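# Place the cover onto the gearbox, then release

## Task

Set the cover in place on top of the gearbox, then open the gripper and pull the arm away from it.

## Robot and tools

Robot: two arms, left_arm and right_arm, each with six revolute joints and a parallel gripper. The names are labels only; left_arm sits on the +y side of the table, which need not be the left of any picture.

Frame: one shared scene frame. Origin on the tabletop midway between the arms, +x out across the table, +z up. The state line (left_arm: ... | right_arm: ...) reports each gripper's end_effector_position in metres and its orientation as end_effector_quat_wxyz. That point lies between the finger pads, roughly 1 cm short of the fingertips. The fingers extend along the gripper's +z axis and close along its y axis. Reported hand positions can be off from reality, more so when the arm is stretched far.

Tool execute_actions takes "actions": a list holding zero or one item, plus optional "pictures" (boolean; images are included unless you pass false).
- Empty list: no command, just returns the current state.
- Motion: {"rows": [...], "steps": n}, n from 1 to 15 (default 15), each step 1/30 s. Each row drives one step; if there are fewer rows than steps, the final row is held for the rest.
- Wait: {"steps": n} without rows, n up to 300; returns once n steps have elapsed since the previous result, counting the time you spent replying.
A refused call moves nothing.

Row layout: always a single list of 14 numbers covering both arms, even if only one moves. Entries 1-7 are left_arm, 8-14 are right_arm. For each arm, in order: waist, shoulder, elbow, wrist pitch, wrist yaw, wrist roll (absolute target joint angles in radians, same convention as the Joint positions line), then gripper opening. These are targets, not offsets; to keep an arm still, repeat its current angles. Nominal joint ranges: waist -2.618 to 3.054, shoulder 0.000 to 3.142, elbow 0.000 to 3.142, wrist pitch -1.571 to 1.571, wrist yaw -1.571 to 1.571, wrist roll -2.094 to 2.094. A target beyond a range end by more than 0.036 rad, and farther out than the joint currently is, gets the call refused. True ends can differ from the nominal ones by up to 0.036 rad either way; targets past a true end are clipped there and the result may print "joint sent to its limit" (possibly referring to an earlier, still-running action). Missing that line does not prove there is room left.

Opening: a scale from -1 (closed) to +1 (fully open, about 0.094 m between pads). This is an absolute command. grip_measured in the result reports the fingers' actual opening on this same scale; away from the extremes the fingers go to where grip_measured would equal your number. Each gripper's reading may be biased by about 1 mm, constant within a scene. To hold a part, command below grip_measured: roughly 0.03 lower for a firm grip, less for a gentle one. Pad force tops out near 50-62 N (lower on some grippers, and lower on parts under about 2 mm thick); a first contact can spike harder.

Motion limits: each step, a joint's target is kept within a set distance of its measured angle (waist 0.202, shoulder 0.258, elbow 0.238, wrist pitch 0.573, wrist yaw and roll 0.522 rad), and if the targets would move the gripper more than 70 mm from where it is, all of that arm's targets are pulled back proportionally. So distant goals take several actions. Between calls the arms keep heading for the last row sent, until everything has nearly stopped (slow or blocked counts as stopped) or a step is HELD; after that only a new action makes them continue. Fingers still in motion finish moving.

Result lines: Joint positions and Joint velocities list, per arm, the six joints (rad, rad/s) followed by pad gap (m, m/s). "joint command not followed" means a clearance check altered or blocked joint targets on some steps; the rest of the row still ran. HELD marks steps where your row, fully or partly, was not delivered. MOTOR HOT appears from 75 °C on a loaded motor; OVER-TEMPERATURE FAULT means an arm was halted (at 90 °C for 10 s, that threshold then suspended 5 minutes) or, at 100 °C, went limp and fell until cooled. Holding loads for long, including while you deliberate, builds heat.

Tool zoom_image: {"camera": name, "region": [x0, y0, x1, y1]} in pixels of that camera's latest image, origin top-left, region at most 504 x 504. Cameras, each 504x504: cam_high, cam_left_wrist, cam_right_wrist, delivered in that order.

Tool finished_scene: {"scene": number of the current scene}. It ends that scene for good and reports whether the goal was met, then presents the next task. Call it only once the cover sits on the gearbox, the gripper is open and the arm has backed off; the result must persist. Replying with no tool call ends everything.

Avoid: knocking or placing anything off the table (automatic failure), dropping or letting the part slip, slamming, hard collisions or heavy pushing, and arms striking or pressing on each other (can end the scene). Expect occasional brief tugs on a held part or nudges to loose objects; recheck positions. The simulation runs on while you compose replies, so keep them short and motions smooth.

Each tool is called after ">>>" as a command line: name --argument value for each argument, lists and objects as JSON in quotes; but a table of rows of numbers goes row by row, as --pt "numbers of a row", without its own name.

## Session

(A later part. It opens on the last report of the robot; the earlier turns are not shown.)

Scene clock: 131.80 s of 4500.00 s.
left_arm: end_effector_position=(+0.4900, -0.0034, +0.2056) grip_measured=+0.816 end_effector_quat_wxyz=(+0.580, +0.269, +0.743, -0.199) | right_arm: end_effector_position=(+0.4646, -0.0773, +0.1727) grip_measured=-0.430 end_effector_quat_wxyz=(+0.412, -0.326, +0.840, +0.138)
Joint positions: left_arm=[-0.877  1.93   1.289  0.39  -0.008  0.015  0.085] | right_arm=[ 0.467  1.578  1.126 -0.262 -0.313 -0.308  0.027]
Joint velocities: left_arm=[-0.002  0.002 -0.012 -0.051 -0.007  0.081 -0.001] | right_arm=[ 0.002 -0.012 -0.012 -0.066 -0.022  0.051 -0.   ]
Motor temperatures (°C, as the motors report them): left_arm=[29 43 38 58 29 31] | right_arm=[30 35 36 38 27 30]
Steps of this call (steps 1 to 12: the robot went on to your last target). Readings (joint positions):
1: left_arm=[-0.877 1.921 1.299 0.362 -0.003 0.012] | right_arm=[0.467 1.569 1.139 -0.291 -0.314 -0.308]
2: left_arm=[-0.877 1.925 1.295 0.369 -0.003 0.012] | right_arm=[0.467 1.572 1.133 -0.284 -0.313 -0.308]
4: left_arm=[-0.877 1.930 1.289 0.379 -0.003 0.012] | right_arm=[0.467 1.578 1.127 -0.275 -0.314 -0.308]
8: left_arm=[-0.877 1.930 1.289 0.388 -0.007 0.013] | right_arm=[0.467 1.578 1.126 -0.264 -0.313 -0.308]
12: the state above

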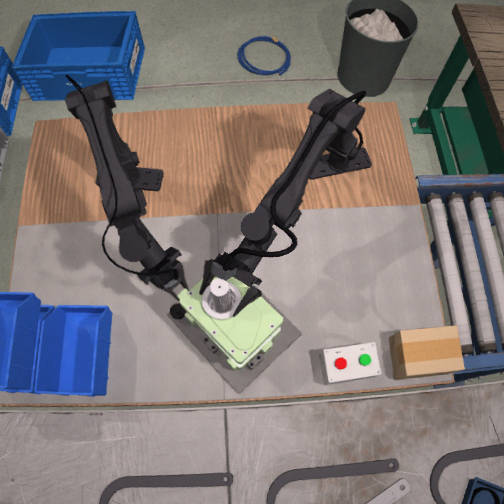

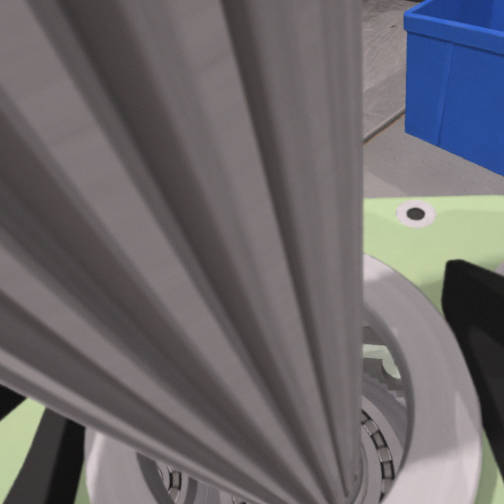

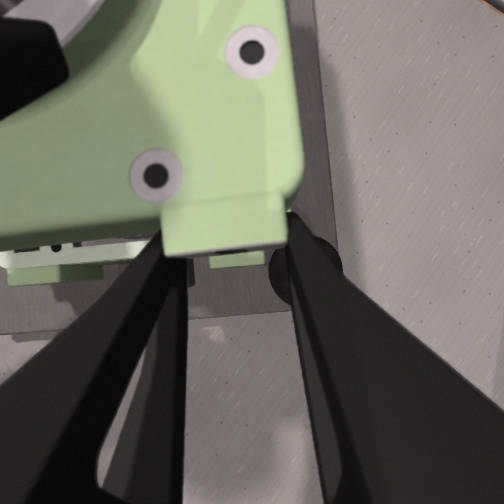

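>>> execute_actions --actions '[{"rows":[[-0.89,1.898,1.299,0.556,0,0.07,0.65,0.47,1.558,1.131,-0.128,-0.335,-0.305,-0.6],[-0.89,1.903,1.293,0.567,0,0.07,0.65,0.47,1.561,1.122,-0.115,-0.335,-0.305,-0.6],[-0.89,1.909,1.287,0.578,0,0.07,0.65,0.47,1.565,1.113,-0.103,-0.335,-0.305,-0.6],[-0.89,1.915,1.281,0.589,0,0.07,0.65,0.47,1.569,1.104,-0.091,-0.335,-0.305,-0.6],[-0.89,1.921,1.275,0.6,0,0.07,0.65,0.47,1.573,1.095,-0.078,-0.335,-0.305,-0.6],[-0.89,1.927,1.269,0.611,0,0.07,0.65,0.47,1.577,1.086,-0.066,-0.335,-0.305,-0.6],[-0.89,1.933,1.263,0.622,0,0.07,0.65,0.47,1.581,1.077,-0.054,-0.335,-0.305,-0.6],[-0.89,1.939,1.258,0.633,0,0.07,0.65,0.47,1.585,1.068,-0.041,-0.335,-0.305,-0.6],[-0.89,1.945,1.252,0.644,0,0.07,0.65,0.47,1.59,1.059,-0.029,-0.335,-0.305,-0.6],[-0.89,1.951,1.247,0.655,0,0.07,0.65,0.47,1.595,1.051,-0.017,-0.335,-0.305,-0.6],[-0.89,1.958,1.242,0.666,0,0.07,0.65,0.47,1.6,1.042,-0.004,-0.335,-0.305,-0.6],[-0.89,1.965,1.237,0.677,0,0.07,0.65,0.47,1.605,1.034,0.008,-0.335,-0.305,-0.6],[-0.89,1.972,1.232,0.688,0,0.07,0.65,0.47,1.61,1.026,0.02,-0.335,-0.305,-0.6],[-0.89,1.978,1.227,0.699,0,0.07,0.65,0.47,1.615,1.018,0.033,-0.335,-0.305,-0.6],[-0.89,1.985,1.222,0.71,0,0.07,0.65,0.47,1.62,1.01,0.045,-0.335,-0.305,-0.6]]}]' --pictures false

>>> execute_actions --actions '[{"steps":12}]'

>>> zoom_image --camera "cam_high" --region '[160,250,310,400]'

Scene clock: 133.97 s of 4500.00 s.
left_arm: end_effector_position=(+0.4953, -0.0019, +0.2013) grip_measured=+0.816 end_effector_quat_wxyz=(+0.621, +0.273, +0.711, -0.183) | right_arm: end_effector_position=(+0.4743, -0.0755, +0.1638) grip_measured=-0.430 end_effector_quat_wxyz=(+0.451, -0.329, +0.819, +0.133)
Joint positions: left_arm=[-0.877  1.968  1.229  0.578 -0.034  0.074  0.085] | right_arm=[ 0.463  1.591  1.036 -0.071 -0.316 -0.317  0.027]
Joint velocities: left_arm=[ 0.012  0.1   -0.115  0.491 -0.037  0.168 -0.001] | right_arm=[-0.017  0.056 -0.193  0.491 -0.095 -0.037  0.   ]
Motor temperatures (°C, as the motors report them): left_arm=[29 43 38 59 29 31] | right_arm=[30 35 36 39 27 30]
Steps of this call (steps 1 to 30: the robot went on to your last target; steps 31 to 50: nothing new was sent; steps 51 to 65: all 15 steps of this action). Readings (joint positions):
51: left_arm=[-0.877 1.930 1.289 0.391 -0.009 0.015] | right_arm=[0.467 1.578 1.126 -0.261 -0.313 -0.309]
52: left_arm=[-0.877 1.931 1.287 0.395 -0.009 0.015] | right_arm=[0.467 1.578 1.124 -0.257 -0.313 -0.309]
54: left_arm=[-0.877 1.934 1.280 0.411 -0.012 0.018] | right_arm=[0.467 1.578 1.113 -0.238 -0.313 -0.310]
58: left_arm=[-0.877 1.944 1.259 0.465 -0.015 0.032] | right_arm=[0.467 1.578 1.083 -0.187 -0.312 -0.310]
65: the state above

Scene clock: 134.37 s of 4500.00 s.
left_arm: end_effector_position=(+0.4928, -0.0003, +0.1741) grip_measured=+0.816 end_effector_quat_wxyz=(+0.606, +0.270, +0.725, -0.186) | right_arm: end_effector_position=(+0.4704, -0.0746, +0.1378) grip_measured=-0.430 end_effector_quat_wxyz=(+0.431, -0.332, +0.827, +0.140)
Joint positions: left_arm=[-0.877  1.999  1.192  0.608 -0.032  0.053  0.085] | right_arm=[ 0.463  1.629  1.001 -0.045 -0.33  -0.319  0.027]
Joint velocities: left_arm=[-0.027 -0.007 -0.012  0.051 -0.051 -0.022  0.001] | right_arm=[ 0.007 -0.002  0.007 -0.051 -0.007  0.051 -0.001]
Motor temperatures (°C, as the motors report them): left_arm=[29 43 38 59 29 31] | right_arm=[30 35 36 39 27 31]
Steps of this call (steps 1 to 12: the robot went on to your last target). Readings (joint positions):
1: left_arm=[-0.877 1.971 1.225 0.592 -0.036 0.079] | right_arm=[0.463 1.593 1.031 -0.058 -0.317 -0.320]
2: left_arm=[-0.877 1.973 1.221 0.600 -0.038 0.082] | right_arm=[0.463 1.594 1.026 -0.049 -0.318 -0.321]
4: left_arm=[-0.877 1.981 1.216 0.605 -0.037 0.075] | right_arm=[0.463 1.601 1.020 -0.045 -0.318 -0.323]
8: left_arm=[-0.877 1.995 1.196 0.608 -0.035 0.058] | right_arm=[0.463 1.625 1.006 -0.044 -0.327 -0.322]
12: the state above

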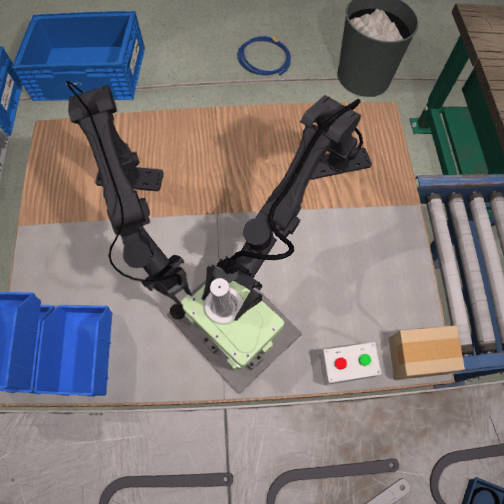

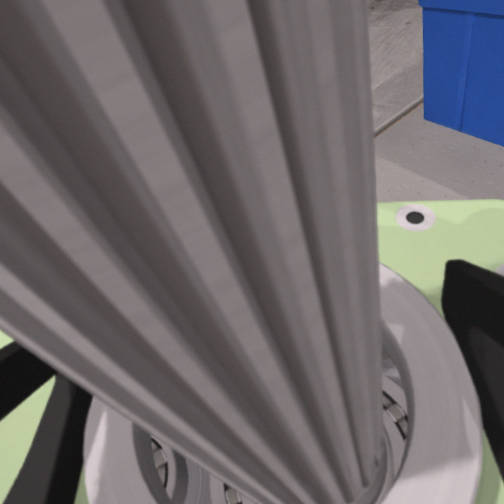

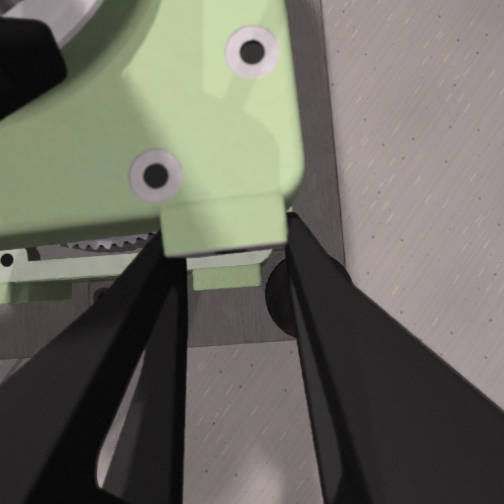

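Region (160, 250, 310, 400) of cam_high's 504x504 image, scaled by 3.360, with more detail than that image has.

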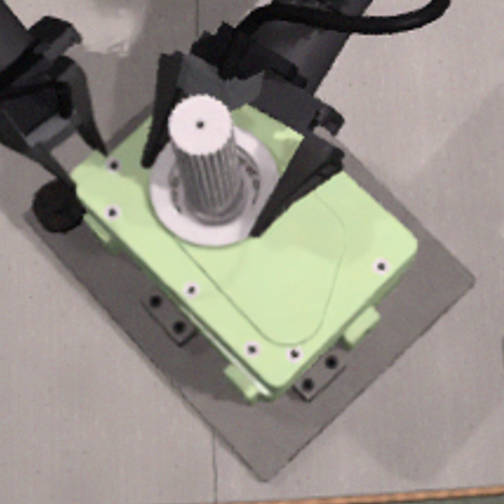

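>>> execute_actions --actions '[{"rows":[[-0.89,1.98,1.215,0.70,0,0.06,0.65,0.475,1.62,1.008,0.04,-0.335,-0.305,-0.6],[-0.89,1.975,1.21,0.69,0,0.05,0.65,0.48,1.62,1.006,0.03,-0.335,-0.305,-0.6],[-0.89,1.97,1.205,0.68,0,0.045,0.65,0.485,1.62,1.003,0.02,-0.33,-0.30,-0.6],[-0.89,1.965,1.2,0.67,0,0.04,0.65,0.487,1.62,1.0,0.015,-0.33,-0.30,-0.6]]}]'

Scene clock: 136.07 s of 4500.00 s.
left_arm: end_effector_position=(+0.4884, -0.0003, +0.1622) grip_measured=+0.816 end_effector_quat_wxyz=(+0.585, +0.269, +0.740, -0.195) | right_arm: end_effector_position=(+0.4635, -0.0745, +0.1283) grip_measured=-0.430 end_effector_quat_wxyz=(+0.413, -0.329, +0.837, +0.140)
Joint positions: left_arm=[-0.877  1.999  1.183  0.574 -0.016  0.023  0.085] | right_arm=[ 0.473  1.629  0.991 -0.071 -0.315 -0.309  0.027]
Joint velocities: left_arm=[-0.012  0.017 -0.002 -0.066 -0.037 -0.081  0.001] | right_arm=[-0.012  0.017  0.007  0.007 -0.066 -0.022 -0.   ]
Motor temperatures (°C, as the motors report them): left_arm=[29 43 38 59 29 30] | right_arm=[30 35 35 39 27 31]
Steps of this call (steps 1 to 30: the robot went on to your last target; steps 31 to 36: nothing new was sent; steps 37 to 51: all 15 steps of this action). Readings (joint positions):
37: left_arm=[-0.877 1.999 1.192 0.608 -0.032 0.053] | right_arm=[0.463 1.629 1.001 -0.045 -0.330 -0.319]
38: left_arm=[-0.877 1.999 1.192 0.608 -0.032 0.052] | right_arm=[0.463 1.629 1.001 -0.046 -0.330 -0.319]
40: left_arm=[-0.877 1.999 1.189 0.606 -0.031 0.050] | right_arm=[0.466 1.629 1.001 -0.049 -0.325 -0.317]
44: left_arm=[-0.877 1.999 1.186 0.591 -0.024 0.036] | right_arm=[0.470 1.629 0.998 -0.064 -0.317 -0.314]
51: the state above

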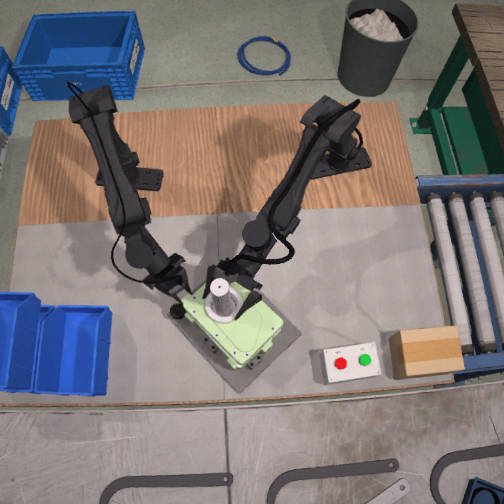

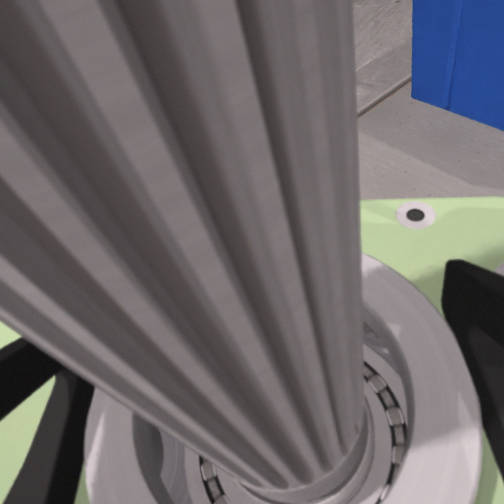

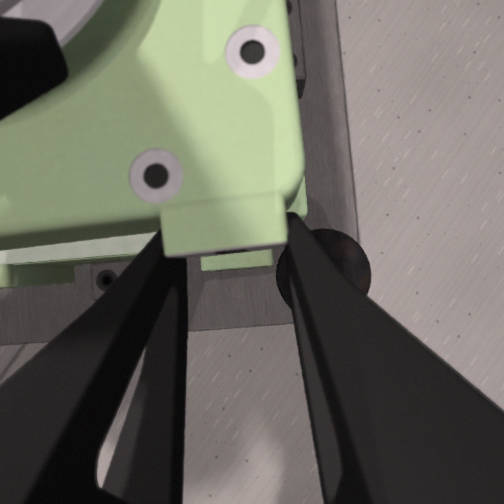

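>>> execute_actions --actions '[{"rows":[[-0.89,1.972,1.21,0.675,0,0.045,0.65,0.475,1.621,1.0,0.02,-0.33,-0.30,-0.6],[-0.89,1.976,1.22,0.675,0,0.05,0.65,0.465,1.622,1.0,0.02,-0.33,-0.30,-0.6],[-0.89,1.98,1.23,0.68,0,0.055,0.65,0.46,1.623,1.0,0.025,-0.335,-0.305,-0.6],[-0.89,1.984,1.236,0.68,0,0.06,0.65,0.457,1.624,1.0,0.025,-0.335,-0.305,-0.6],[-0.89,1.988,1.24,0.685,0,0.06,0.65,0.455,1.625,1.0,0.03,-0.335,-0.305,-0.6],[-0.89,1.992,1.243,0.685,0,0.06,0.65,0.453,1.626,1.0,0.03,-0.335,-0.305,-0.6]]}]'

>>> zoom_image --camera "cam_high" --region '[160,250,310,400]'

Scene clock: 137.50 s of 4500.00 s.
left_arm: end_effector_position=(+0.4887, -0.0008, +0.1619) grip_measured=+0.816 end_effector_quat_wxyz=(+0.586, +0.268, +0.739, -0.196) | right_arm: end_effector_position=(+0.4638, -0.0754, +0.1280) grip_measured=-0.430 end_effector_quat_wxyz=(+0.413, -0.328, +0.837, +0.145)
Joint positions: left_arm=[-0.877  2.002  1.183  0.58  -0.015  0.021  0.085] | right_arm=[ 0.465  1.632  0.991 -0.071 -0.33  -0.308  0.027]
Joint velocities: left_arm=[-0.002 -0.007  0.012 -0.066  0.007  0.022 -0.   ] | right_arm=[-0.007 -0.007 -0.002 -0.007 -0.007 -0.037  0.001]
Motor temperatures (°C, as the motors report them): left_arm=[29 43 38 59 29 30] | right_arm=[30 35 35 39 27 31]
Steps of this call (steps 1 to 15: the robot went on to your last target; steps 16 to 28: nothing new was sent; steps 29 to 43: all 15 steps of this action). Readings (joint positions):
29: left_arm=[-0.877 1.999 1.183 0.574 -0.016 0.023] | right_arm=[0.473 1.629 0.991 -0.071 -0.315 -0.308]
30: left_arm=[-0.877 1.999 1.183 0.574 -0.016 0.023] | right_arm=[0.472 1.629 0.991 -0.071 -0.315 -0.308]
32: left_arm=[-0.877 2.000 1.183 0.574 -0.016 0.023] | right_arm=[0.470 1.629 0.991 -0.071 -0.319 -0.308]
36: left_arm=[-0.877 2.002 1.183 0.580 -0.015 0.021] | right_arm=[0.466 1.631 0.991 -0.071 -0.327 -0.308]
43: the state above

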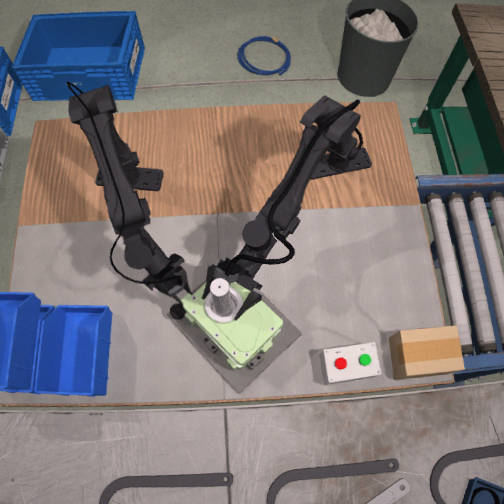

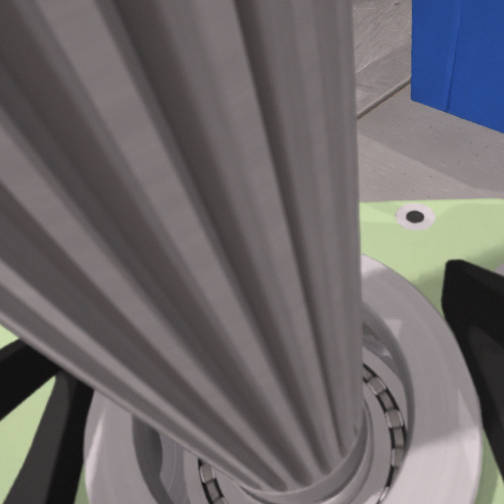

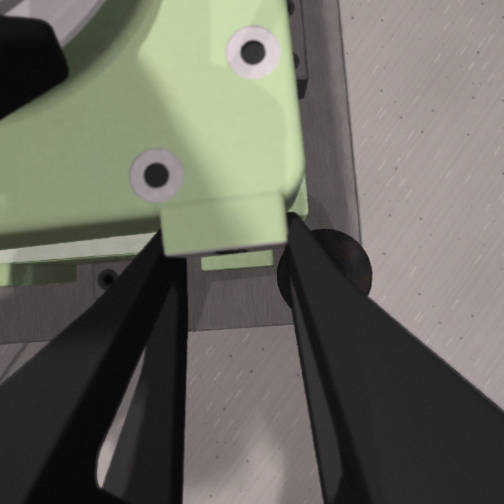

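Region (160, 250, 310, 400) of cam_high's 504x504 image, scaled by 3.360, with more detail than that image has.

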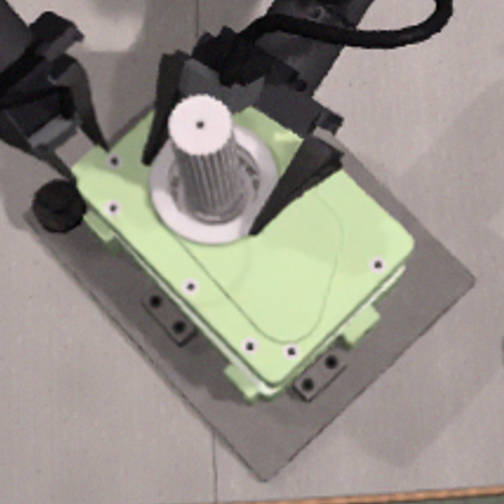

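>>> execute_actions --actions '[{"rows":[[-0.89,1.99,1.225,0.69,0,0.06,0.65,0.46,1.628,0.997,0.035,-0.335,-0.305,-0.6],[-0.89,1.99,1.21,0.695,0,0.06,0.65,0.465,1.63,0.994,0.042,-0.335,-0.305,-0.6],[-0.89,1.99,1.2,0.70,0,0.06,0.65,0.47,1.632,0.991,0.049,-0.335,-0.305,-0.6],[-0.89,1.992,1.195,0.708,0,0.06,0.65,0.47,1.634,0.988,0.056,-0.335,-0.305,-0.6],[-0.89,1.994,1.19,0.716,0,0.06,0.65,0.47,1.636,0.985,0.063,-0.335,-0.305,-0.6],[-0.89,1.996,1.186,0.724,0,0.06,0.65,0.47,1.638,0.982,0.07,-0.335,-0.305,-0.6],[-0.89,1.998,1.182,0.732,0,0.06,0.65,0.47,1.64,0.979,0.077,-0.335,-0.305,-0.6],[-0.89,2.0,1.178,0.74,0,0.06,0.65,0.47,1.642,0.976,0.084,-0.335,-0.305,-0.6],[-0.89,2.002,1.174,0.75,0,0.06,0.65,0.47,1.645,0.973,0.092,-0.335,-0.305,-0.6]]}]'

Scene clock: 139.37 s of 4500.00 s.
left_arm: end_effector_position=(+0.4878, -0.0001, +0.1448) grip_measured=+0.816 end_effector_quat_wxyz=(+0.582, +0.269, +0.743, -0.196) | right_arm: end_effector_position=(+0.4627, -0.0747, +0.1112) grip_measured=-0.430 end_effector_quat_wxyz=(+0.406, -0.329, +0.840, +0.146)
Joint positions: left_arm=[-0.877  2.032  1.16   0.622 -0.015  0.018  0.085] | right_arm=[ 0.467  1.662  0.962 -0.027 -0.33  -0.308  0.027]
Joint velocities: left_arm=[ 0.017  0.022 -0.002 -0.066  0.037 -0.066 -0.001] | right_arm=[ 0.007  0.007 -0.002 -0.022 -0.037  0.007 -0.   ]
Motor temperatures (°C, as the motors report them): left_arm=[29 43 38 59 29 30] | right_arm=[30 34 35 39 27 31]
Steps of this call (steps 1 to 15: the robot went on to your last target; steps 16 to 41: nothing new was sent; steps 42 to 56: all 15 steps of this action). Readings (joint positions):
42: left_arm=[-0.877 2.002 1.183 0.581 -0.015 0.021] | right_arm=[0.465 1.632 0.991 -0.070 -0.330 -0.308]
43: left_arm=[-0.877 2.002 1.183 0.581 -0.015 0.021] | right_arm=[0.465 1.632 0.991 -0.070 -0.330 -0.308]
45: left_arm=[-0.877 2.003 1.183 0.585 -0.015 0.022] | right_arm=[0.465 1.633 0.991 -0.068 -0.330 -0.308]
49: left_arm=[-0.877 2.012 1.175 0.607 -0.018 0.028] | right_arm=[0.465 1.640 0.981 -0.045 -0.330 -0.308]
56: the state above

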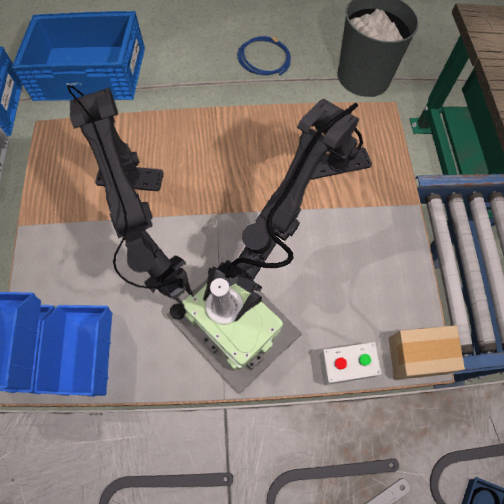

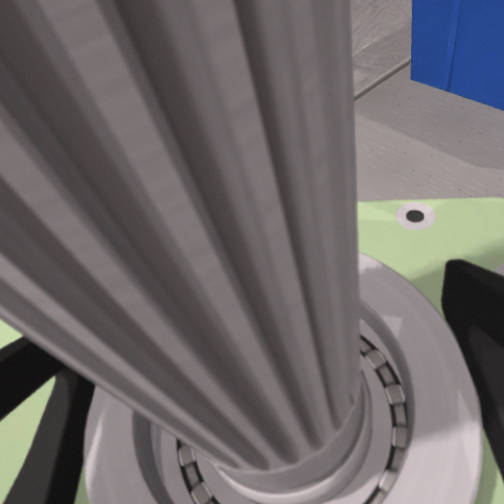

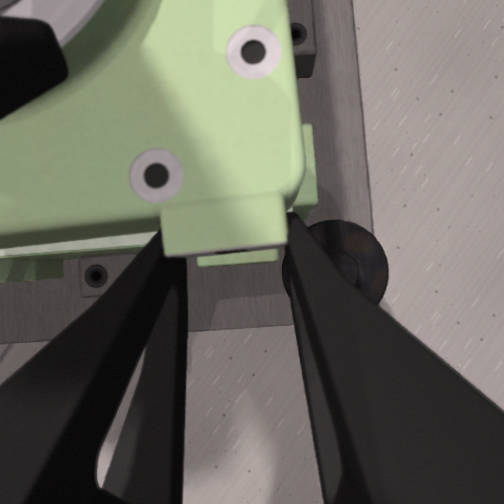

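>>> execute_actions --actions '[{"rows":[[-0.89,2.005,1.172,0.755,0,0.06,0.65,0.47,1.648,0.97,0.098,-0.335,-0.305,-0.6],[-0.89,2.008,1.171,0.76,0,0.06,0.65,0.47,1.651,0.966,0.105,-0.335,-0.305,-0.6],[-0.89,2.012,1.169,0.766,0,0.06,0.65,0.47,1.654,0.962,0.112,-0.335,-0.305,-0.6],[-0.89,2.016,1.167,0.772,0,0.06,0.65,0.47,1.657,0.958,0.119,-0.335,-0.305,-0.6],[-0.89,2.019,1.165,0.778,0,0.06,0.65,0.47,1.66,0.954,0.126,-0.335,-0.305,-0.6],[-0.89,2.022,1.164,0.783,0,0.06,0.65,0.47,1.663,0.951,0.132,-0.335,-0.305,-0.6]]}]'

>>> zoom_image --camera "cam_high" --region '[160,250,310,400]'

Scene clock: 141.00 s of 4500.00 s.
left_arm: end_effector_position=(+0.4884, -0.0005, +0.1415) grip_measured=+0.816 end_effector_quat_wxyz=(+0.586, +0.269, +0.739, -0.196) | right_arm: end_effector_position=(+0.4638, -0.0747, +0.1073) grip_measured=-0.430 end_effector_quat_wxyz=(+0.411, -0.328, +0.838, +0.145)
Joint positions: left_arm=[-0.877  2.046  1.153  0.655 -0.015  0.023  0.085] | right_arm=[ 0.467  1.67   0.945  0.01  -0.329 -0.306  0.027]
Joint velocities: left_arm=[ 0.007 -0.007  0.007 -0.051 -0.066 -0.007 -0.   ] | right_arm=[ 0.027 -0.012 -0.012 -0.022 -0.022  0.007 -0.   ]
Motor temperatures (°C, as the motors report them): left_arm=[29 44 38 59 29 30] | right_arm=[30 34 35 39 27 31]
Steps of this call (steps 1 to 15: the robot went on to your last target; steps 16 to 34: nothing new was sent; steps 35 to 49: all 15 steps of this action). Readings (joint positions):
35: left_arm=[-0.877 2.032 1.160 0.622 -0.014 0.018] | right_arm=[0.467 1.662 0.962 -0.027 -0.330 -0.308]
36: left_arm=[-0.877 2.032 1.160 0.622 -0.014 0.018] | right_arm=[0.467 1.662 0.962 -0.026 -0.330 -0.308]
38: left_arm=[-0.877 2.034 1.159 0.629 -0.014 0.018] | right_arm=[0.467 1.662 0.958 -0.018 -0.330 -0.308]
42: left_arm=[-0.877 2.044 1.155 0.649 -0.014 0.021] | right_arm=[0.467 1.667 0.947 0.005 -0.328 -0.308]
49: the state above

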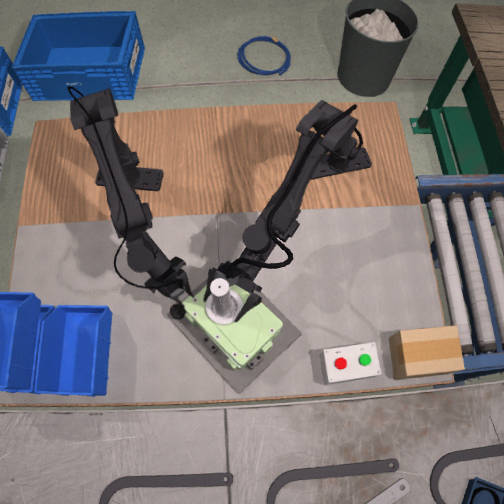

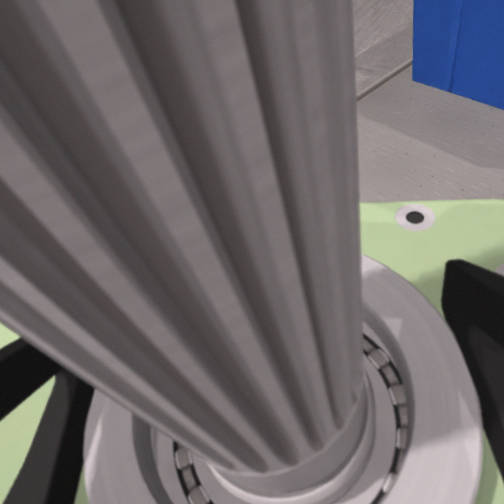

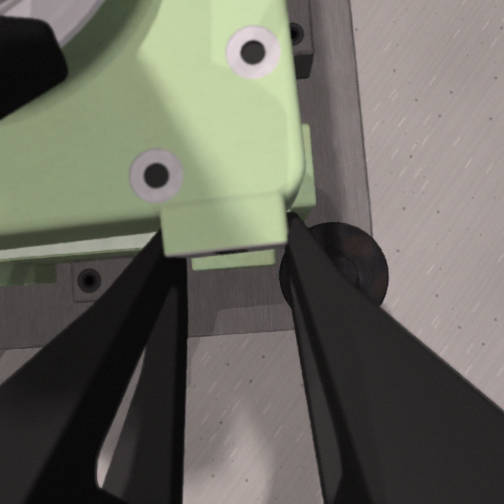

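Region (160, 250, 310, 400) of cam_high's 504x504 image, scaled by 3.360, with more detail than that image has.

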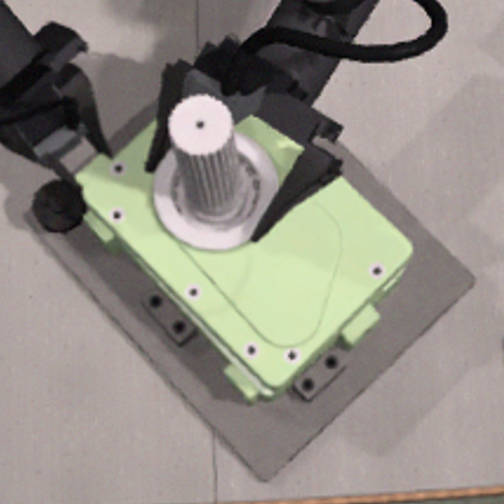

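>>> execute_actions --actions '[{"rows":[[-0.89,2.024,1.162,0.775,0,0.055,0.65,0.47,1.667,0.95,0.128,-0.335,-0.305,-0.6],[-0.89,2.026,1.16,0.765,0,0.05,0.65,0.47,1.671,0.949,0.124,-0.335,-0.305,-0.6],[-0.89,2.028,1.158,0.755,0,0.05,0.65,0.47,1.675,0.948,0.12,-0.335,-0.305,-0.6],[-0.89,2.03,1.156,0.745,0,0.05,0.65,0.47,1.679,0.947,0.116,-0.335,-0.305,-0.6],[-0.89,2.032,1.154,0.735,0,0.05,0.65,0.47,1.683,0.946,0.112,-0.335,-0.305,-0.6],[-0.89,2.034,1.152,0.73,0,0.05,0.65,0.47,1.687,0.945,0.108,-0.335,-0.305,-0.6]]}]'

Scene clock: 142.60 s of 4500.00 s.
left_arm: end_effector_position=(+0.4886, -0.0003, +0.1411) grip_measured=+0.816 end_effector_quat_wxyz=(+0.586, +0.269, +0.739, -0.195) | right_arm: end_effector_position=(+0.4638, -0.0745, +0.1063) grip_measured=-0.430 end_effector_quat_wxyz=(+0.410, -0.328, +0.838, +0.146)
Joint positions: left_arm=[-0.877  2.047  1.153  0.655 -0.017  0.023  0.085] | right_arm=[ 0.467  1.672  0.945  0.011 -0.33  -0.306  0.027]
Joint velocities: left_arm=[-0.002 -0.002 -0.012 -0.081  0.022  0.007 -0.   ] | right_arm=[ 0.012  0.002 -0.017 -0.022 -0.022  0.051 -0.001]
Motor temperatures (°C, as the motors report them): left_arm=[29 44 38 59 29 30] | right_arm=[30 34 35 39 27 31]
Steps of this call (steps 1 to 15: the robot went on to your last target; steps 16 to 33: nothing new was sent; steps 34 to 48: all 15 steps of this action). Readings (joint positions):
34: left_arm=[-0.877 2.046 1.153 0.655 -0.015 0.023] | right_arm=[0.467 1.670 0.945 0.010 -0.329 -0.306]
35: left_arm=[-0.877 2.046 1.153 0.655 -0.015 0.023] | right_arm=[0.467 1.670 0.945 0.010 -0.329 -0.306]
37: left_arm=[-0.877 2.047 1.153 0.655 -0.016 0.023] | right_arm=[0.467 1.671 0.945 0.010 -0.329 -0.306]
41: left_arm=[-0.877 2.047 1.153 0.655 -0.017 0.023] | right_arm=[0.467 1.672 0.945 0.011 -0.330 -0.306]
48: the state above

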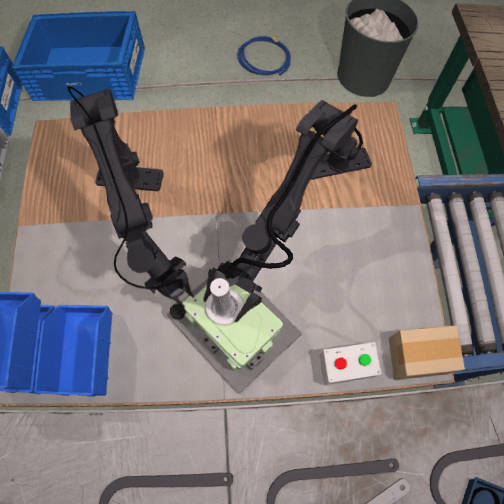

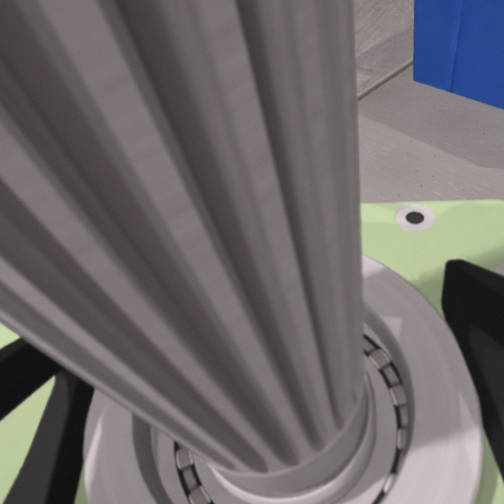

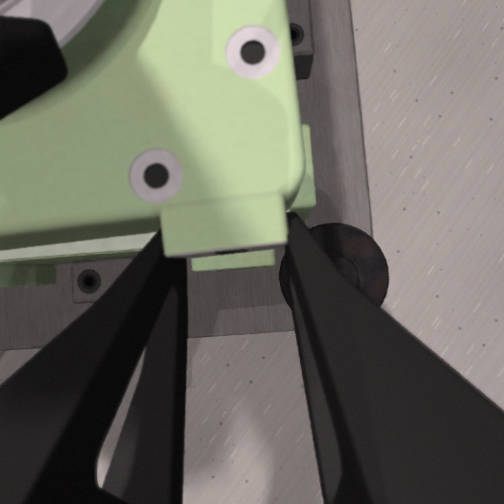

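>>> execute_actions --actions '[{"rows":[[-0.885,2.035,1.156,0.72,0,0.045,0.65,0.47,1.68,0.95,0.095,-0.335,-0.305,-0.6],[-0.885,2.036,1.16,0.71,0,0.04,0.65,0.47,1.675,0.955,0.08,-0.335,-0.305,-0.6],[-0.885,2.037,1.165,0.70,0,0.035,0.65,0.47,1.67,0.96,0.065,-0.335,-0.305,-0.6],[-0.885,2.038,1.17,0.69,0,0.03,0.65,0.47,1.67,0.96,0.05,-0.335,-0.305,-0.6],[-0.885,2.038,1.17,0.68,0,0.025,0.65,0.47,1.67,0.96,0.04,-0.335,-0.305,-0.6],[-0.885,2.038,1.17,0.675,0,0.025,0.65,0.47,1.67,0.96,0.04,-0.335,-0.305,-0.6],[-0.885,2.038,1.17,0.675,0,0.025,0.75,0.47,1.67,0.96,0.04,-0.335,-0.305,-0.6],[-0.885,2.038,1.17,0.675,0,0.025,0.8,0.47,1.67,0.96,0.04,-0.335,-0.305,-0.6],[-0.885,2.038,1.17,0.675,0,0.025,0.85,0.47,1.67,0.96,0.04,-0.335,-0.305,-0.6],[-0.885,2.038,1.17,0.675,0,0.025,0.92,0.47,1.67,0.96,0.04,-0.335,-0.305,-0.6],[-0.885,2.038,1.17,0.675,0,0.025,1,0.47,1.67,0.96,0.04,-0.335,-0.305,-0.6]]}]'

>>> execute_actions --actions '[{"rows":[[-0.885,2.02,1.15,0.68,0,0.025,1,0.47,1.67,0.96,0.04,-0.335,-0.305,-0.6],[-0.885,2.005,1.13,0.685,0,0.025,1,0.47,1.67,0.96,0.04,-0.335,-0.305,-0.6],[-0.885,1.99,1.11,0.69,0,0.025,1,0.47,1.67,0.96,0.04,-0.335,-0.305,-0.6],[-0.885,1.975,1.09,0.695,0,0.025,1,0.47,1.67,0.96,0.04,-0.335,-0.305,-0.6],[-0.885,1.96,1.07,0.70,0,0.025,1,0.47,1.67,0.96,0.04,-0.335,-0.305,-0.6],[-0.885,1.945,1.05,0.70,0,0.025,1,0.47,1.67,0.96,0.04,-0.335,-0.305,-0.6],[-0.885,1.93,1.03,0.705,0,0.025,1,0.47,1.67,0.96,0.04,-0.335,-0.305,-0.6],[-0.885,1.915,1.01,0.71,0,0.025,1,0.47,1.67,0.96,0.04,-0.335,-0.305,-0.6],[-0.885,1.90,0.99,0.715,0,0.025,1,0.47,1.67,0.96,0.04,-0.335,-0.305,-0.6]]}]'

>>> zoom_image --camera "cam_high" --region '[160,250,310,400]'

Scene clock: 145.63 s of 4500.00 s.
left_arm: end_effector_position=(+0.4882, -0.0010, +0.1415) grip_measured=+1.000 end_effector_quat_wxyz=(+0.586, +0.269, +0.738, -0.197) | right_arm: end_effector_position=(+0.4637, -0.0743, +0.1064) grip_measured=-0.430 end_effector_quat_wxyz=(+0.410, -0.328, +0.838, +0.147)
Joint positions: left_arm=[-0.877  2.047  1.153  0.657 -0.012  0.023  0.094] | right_arm=[ 0.467  1.672  0.945  0.011 -0.331 -0.305  0.027]
Joint velocities: left_arm=[ 0.002  0.027  0.007 -0.051 -0.081  0.022  0.   ] | right_arm=[-0.012 -0.007 -0.007 -0.007  0.007  0.051  0.   ]
Motor temperatures (°C, as the motors report them): left_arm=[29 44 37 59 29 30] | right_arm=[30 34 35 39 27 31]
Steps of this call (steps 1 to 15: the robot went on to your last target; steps 16 to 76: nothing new was sent; steps 77 to 91: all 15 steps of this action). Readings (joint positions):
77: left_arm=[-0.877 2.047 1.153 0.655 -0.017 0.023] | right_arm=[0.467 1.672 0.945 0.011 -0.330 -0.306]
78: left_arm=[-0.877 2.047 1.153 0.654 -0.017 0.023] | right_arm=[0.467 1.672 0.945 0.011 -0.330 -0.306]
80: left_arm=[-0.877 2.047 1.153 0.653 -0.017 0.023] | right_arm=[0.467 1.672 0.945 0.010 -0.330 -0.306]
84: left_arm=[-0.877 2.047 1.153 0.653 -0.017 0.023] | right_arm=[0.467 1.672 0.945 0.010 -0.330 -0.306]
91: the state above

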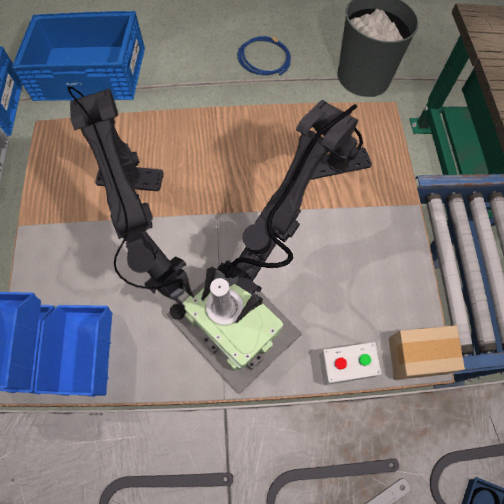

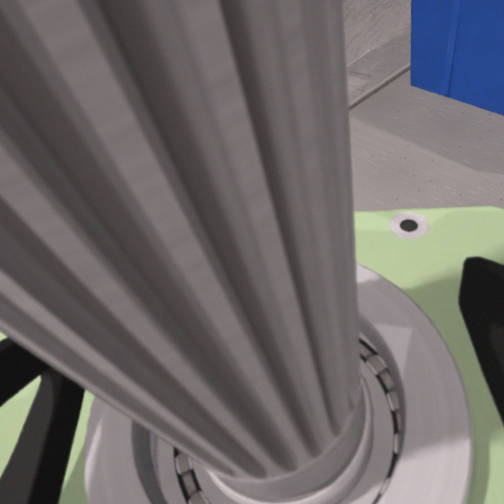

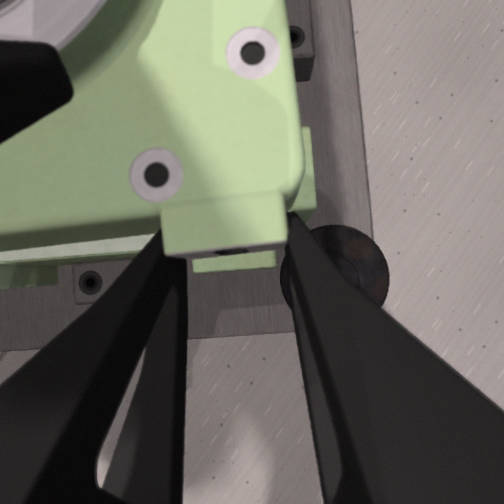

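Scene clock: 146.13 s of 4500.00 s.
left_arm: end_effector_position=(+0.4624, +0.0193, +0.1538) grip_measured=+1.000 end_effector_quat_wxyz=(+0.590, +0.269, +0.734, -0.200) | right_arm: end_effector_position=(+0.4637, -0.0743, +0.1064) grip_measured=-0.430 end_effector_quat_wxyz=(+0.410, -0.328, +0.838, +0.147)
Joint positions: left_arm=[-0.877  1.921  1.007  0.689 -0.009  0.023  0.094] | right_arm=[ 0.467  1.672  0.945  0.011 -0.331 -0.305  0.027]
Joint velocities: left_arm=[ 0.012 -0.012 -0.007 -0.007  0.007 -0.037  0.   ] | right_arm=[-0.007 -0.007 -0.012  0.007 -0.051 -0.037  0.   ]
Motor temperatures (°C, as the motors report them): left_arm=[29 44 37 58 29 30] | right_arm=[30 34 35 39 27 30]
Steps of this call (steps 1 to 15: all 15 steps of this action). Readings (joint positions):
1: left_arm=[-0.877 2.047 1.153 0.657 -0.012 0.023] | right_arm=[0.467 1.672 0.945 0.011 -0.331 -0.305]
2: left_arm=[-0.877 2.045 1.153 0.657 -0.012 0.023] | right_arm=[0.467 1.672 0.945 0.011 -0.331 -0.305]
4: left_arm=[-0.877 2.031 1.135 0.661 -0.011 0.023] | right_arm=[0.467 1.672 0.945 0.011 -0.331 -0.305]
8: left_arm=[-0.877 1.968 1.059 0.670 -0.009 0.023] | right_arm=[0.467 1.672 0.945 0.011 -0.331 -0.305]
15: the state above

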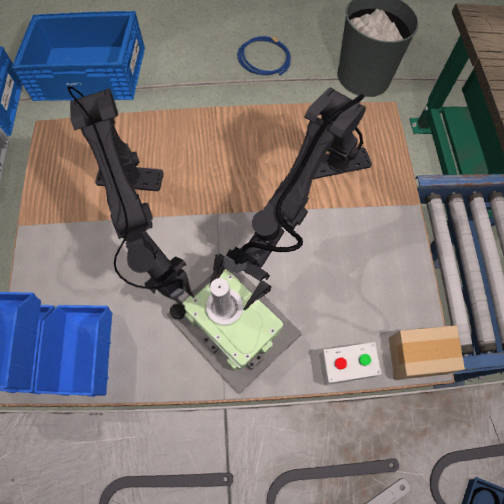

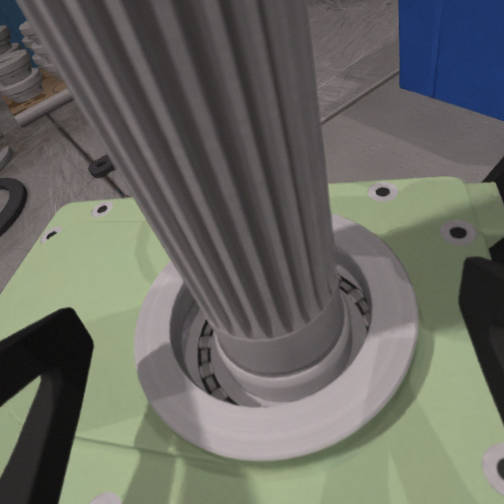

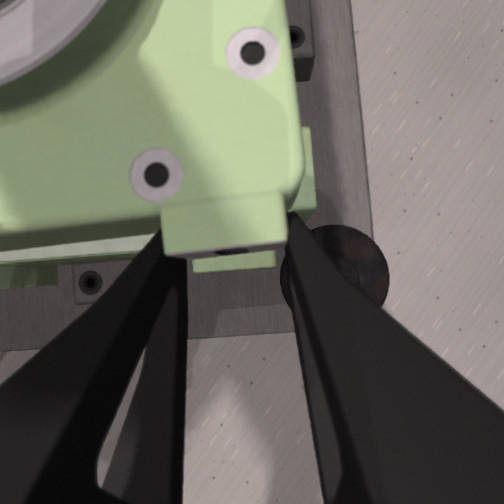

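Region (160, 250, 310, 400) of cam_high's 504x504 image, scaled by 3.360, with more detail than that image has.

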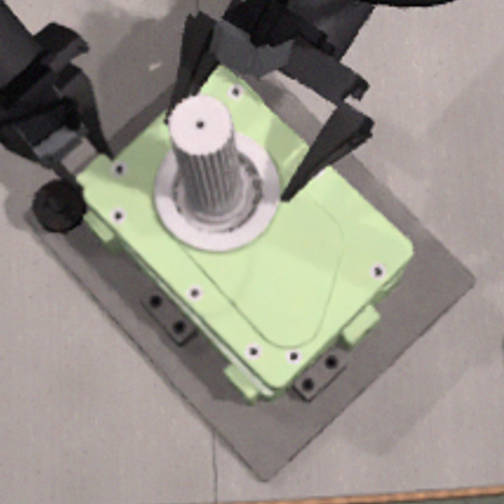

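>>> execute_actions --actions '[{"rows":[[-0.88,1.85,0.95,0.70,0,0.025,1,0.47,1.67,0.96,0.04,-0.335,-0.305,-0.6],[-0.875,1.80,0.90,0.69,0,0.025,1,0.47,1.67,0.96,0.04,-0.335,-0.305,-0.6],[-0.865,1.75,0.84,0.69,0,0.025,1,0.47,1.67,0.96,0.04,-0.335,-0.305,-0.6],[-0.85,1.71,0.78,0.69,0,0.025,1,0.47,1.67,0.96,0.04,-0.335,-0.305,-0.6],[-0.83,1.67,0.72,0.70,0,0.025,1,0.47,1.67,0.96,0.04,-0.335,-0.305,-0.6],[-0.81,1.64,0.66,0.72,0,0.025,1,0.47,1.67,0.96,0.04,-0.335,-0.305,-0.6],[-0.79,1.62,0.60,0.75,0,0.025,1,0.47,1.67,0.96,0.04,-0.335,-0.305,-0.6],[-0.77,1.61,0.55,0.8,0,0.025,1,0.47,1.67,0.96,0.04,-0.335,-0.305,-0.6]]}]'

>>> execute_actions --actions '[{"steps":15}]'

Scene clock: 148.23 s of 4500.00 s.
left_arm: end_effector_position=(+0.4049, +0.1259, +0.1215) grip_measured=+1.000 end_effector_quat_wxyz=(+0.568, +0.239, +0.771, -0.161) | right_arm: end_effector_position=(+0.4637, -0.0743, +0.1064) grip_measured=-0.430 end_effector_quat_wxyz=(+0.410, -0.328, +0.838, +0.147)
Joint positions: left_arm=[-0.771  1.619  0.554  0.756 -0.005  0.023  0.094] | right_arm=[ 0.467  1.672  0.945  0.011 -0.331 -0.305  0.027]
Joint velocities: left_arm=[-0.007 -0.002 -0.012  0.11  -0.095 -0.022  0.   ] | right_arm=[-0.017 -0.032  0.017 -0.007 -0.022 -0.007  0.   ]
Motor temperatures (°C, as the motors report them): left_arm=[29 43 37 58 29 30] | right_arm=[30 34 35 39 27 30]
Steps of this call (steps 1 to 15: the robot went on to your last target; steps 16 to 48: nothing new was sent; steps 49 to 63: all 15 steps of this action). Readings (joint positions):
49: left_arm=[-0.877 1.916 1.002 0.691 -0.009 0.023] | right_arm=[0.467 1.672 0.945 0.011 -0.331 -0.305]
50: left_arm=[-0.877 1.899 0.980 0.691 -0.009 0.023] | right_arm=[0.467 1.672 0.945 0.011 -0.331 -0.305]
52: left_arm=[-0.876 1.824 0.891 0.690 -0.008 0.023] | right_arm=[0.467 1.672 0.945 0.011 -0.331 -0.305]
56: left_arm=[-0.823 1.647 0.665 0.725 -0.000 0.023] | right_arm=[0.467 1.672 0.945 0.011 -0.331 -0.305]
63: the state above

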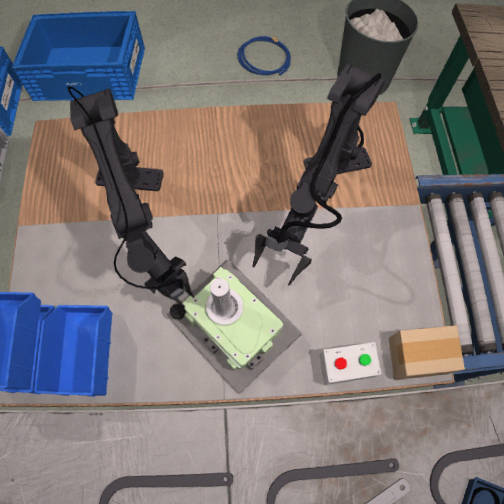

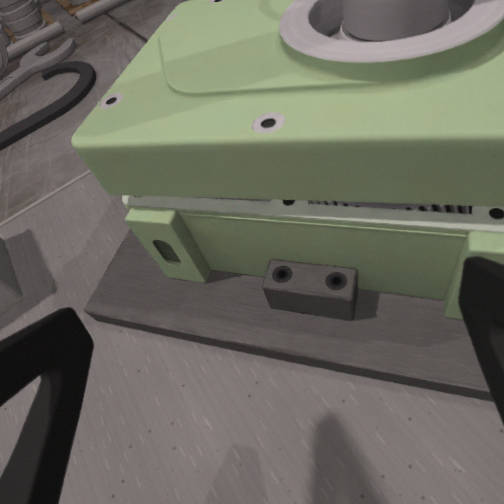

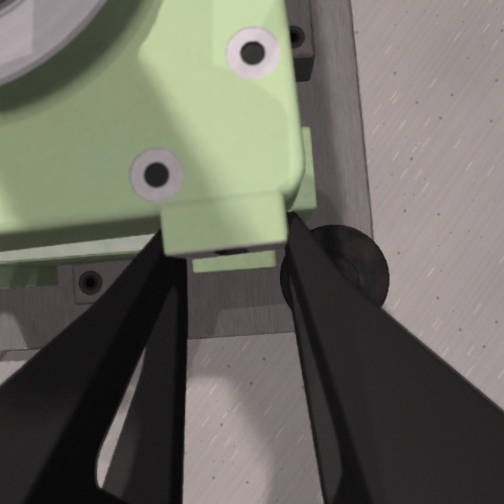

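Scene clock: 148.73 s of 4500.00 s.
left_arm: end_effector_position=(+0.4061, +0.1251, +0.1261) grip_measured=+1.000 end_effector_quat_wxyz=(+0.575, +0.237, +0.766, -0.163) | right_arm: end_effector_position=(+0.4637, -0.0743, +0.1064) grip_measured=-0.430 end_effector_quat_wxyz=(+0.410, -0.328, +0.838, +0.147)
Joint positions: left_arm=[-0.771  1.619  0.554  0.775 -0.005  0.023  0.094] | right_arm=[ 0.467  1.672  0.945  0.011 -0.331 -0.305  0.027]
Joint velocities: left_arm=[-0.002  0.002  0.007  0.022 -0.051 -0.037  0.   ] | right_arm=[ 0.002  0.007  0.012  0.007 -0.037 -0.022 -0.001]
Motor temperatures (°C, as the motors report them): left_arm=[29 43 37 58 29 30] | right_arm=[30 34 35 39 27 30]
Steps of this call (steps 1 to 15: the robot went on to your last target). Readings (joint positions):
1: left_arm=[-0.771 1.619 0.554 0.761 -0.005 0.023] | right_arm=[0.467 1.672 0.945 0.011 -0.331 -0.305]
2: left_arm=[-0.771 1.619 0.554 0.764 -0.005 0.023] | right_arm=[0.467 1.672 0.945 0.011 -0.331 -0.305]
4: left_arm=[-0.771 1.619 0.554 0.769 -0.005 0.023] | right_arm=[0.467 1.672 0.945 0.011 -0.331 -0.305]
8: left_arm=[-0.771 1.619 0.554 0.773 -0.005 0.023] | right_arm=[0.467 1.672 0.945 0.011 -0.331 -0.305]
15: the state above

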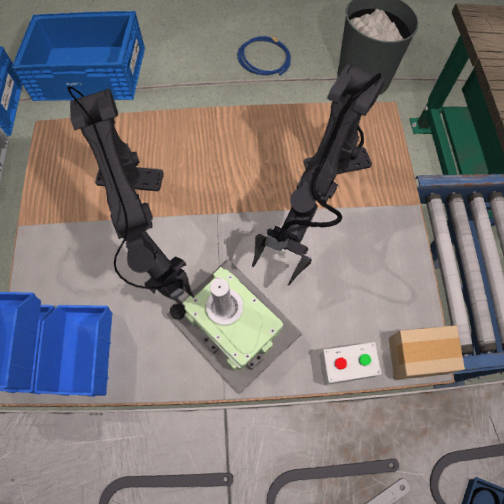

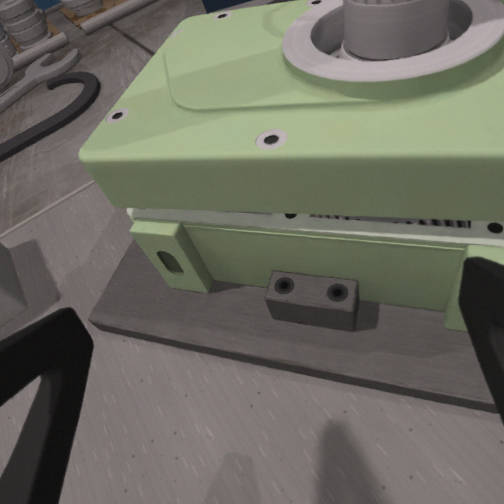

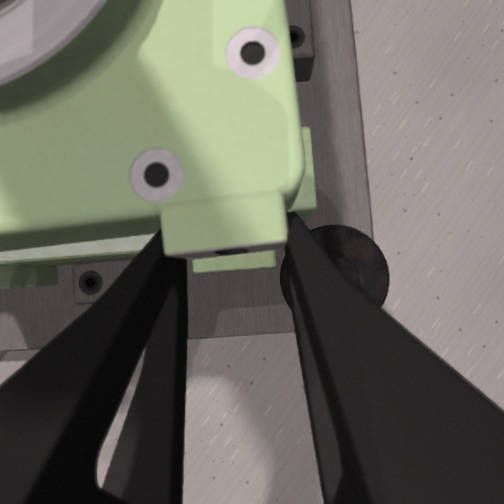

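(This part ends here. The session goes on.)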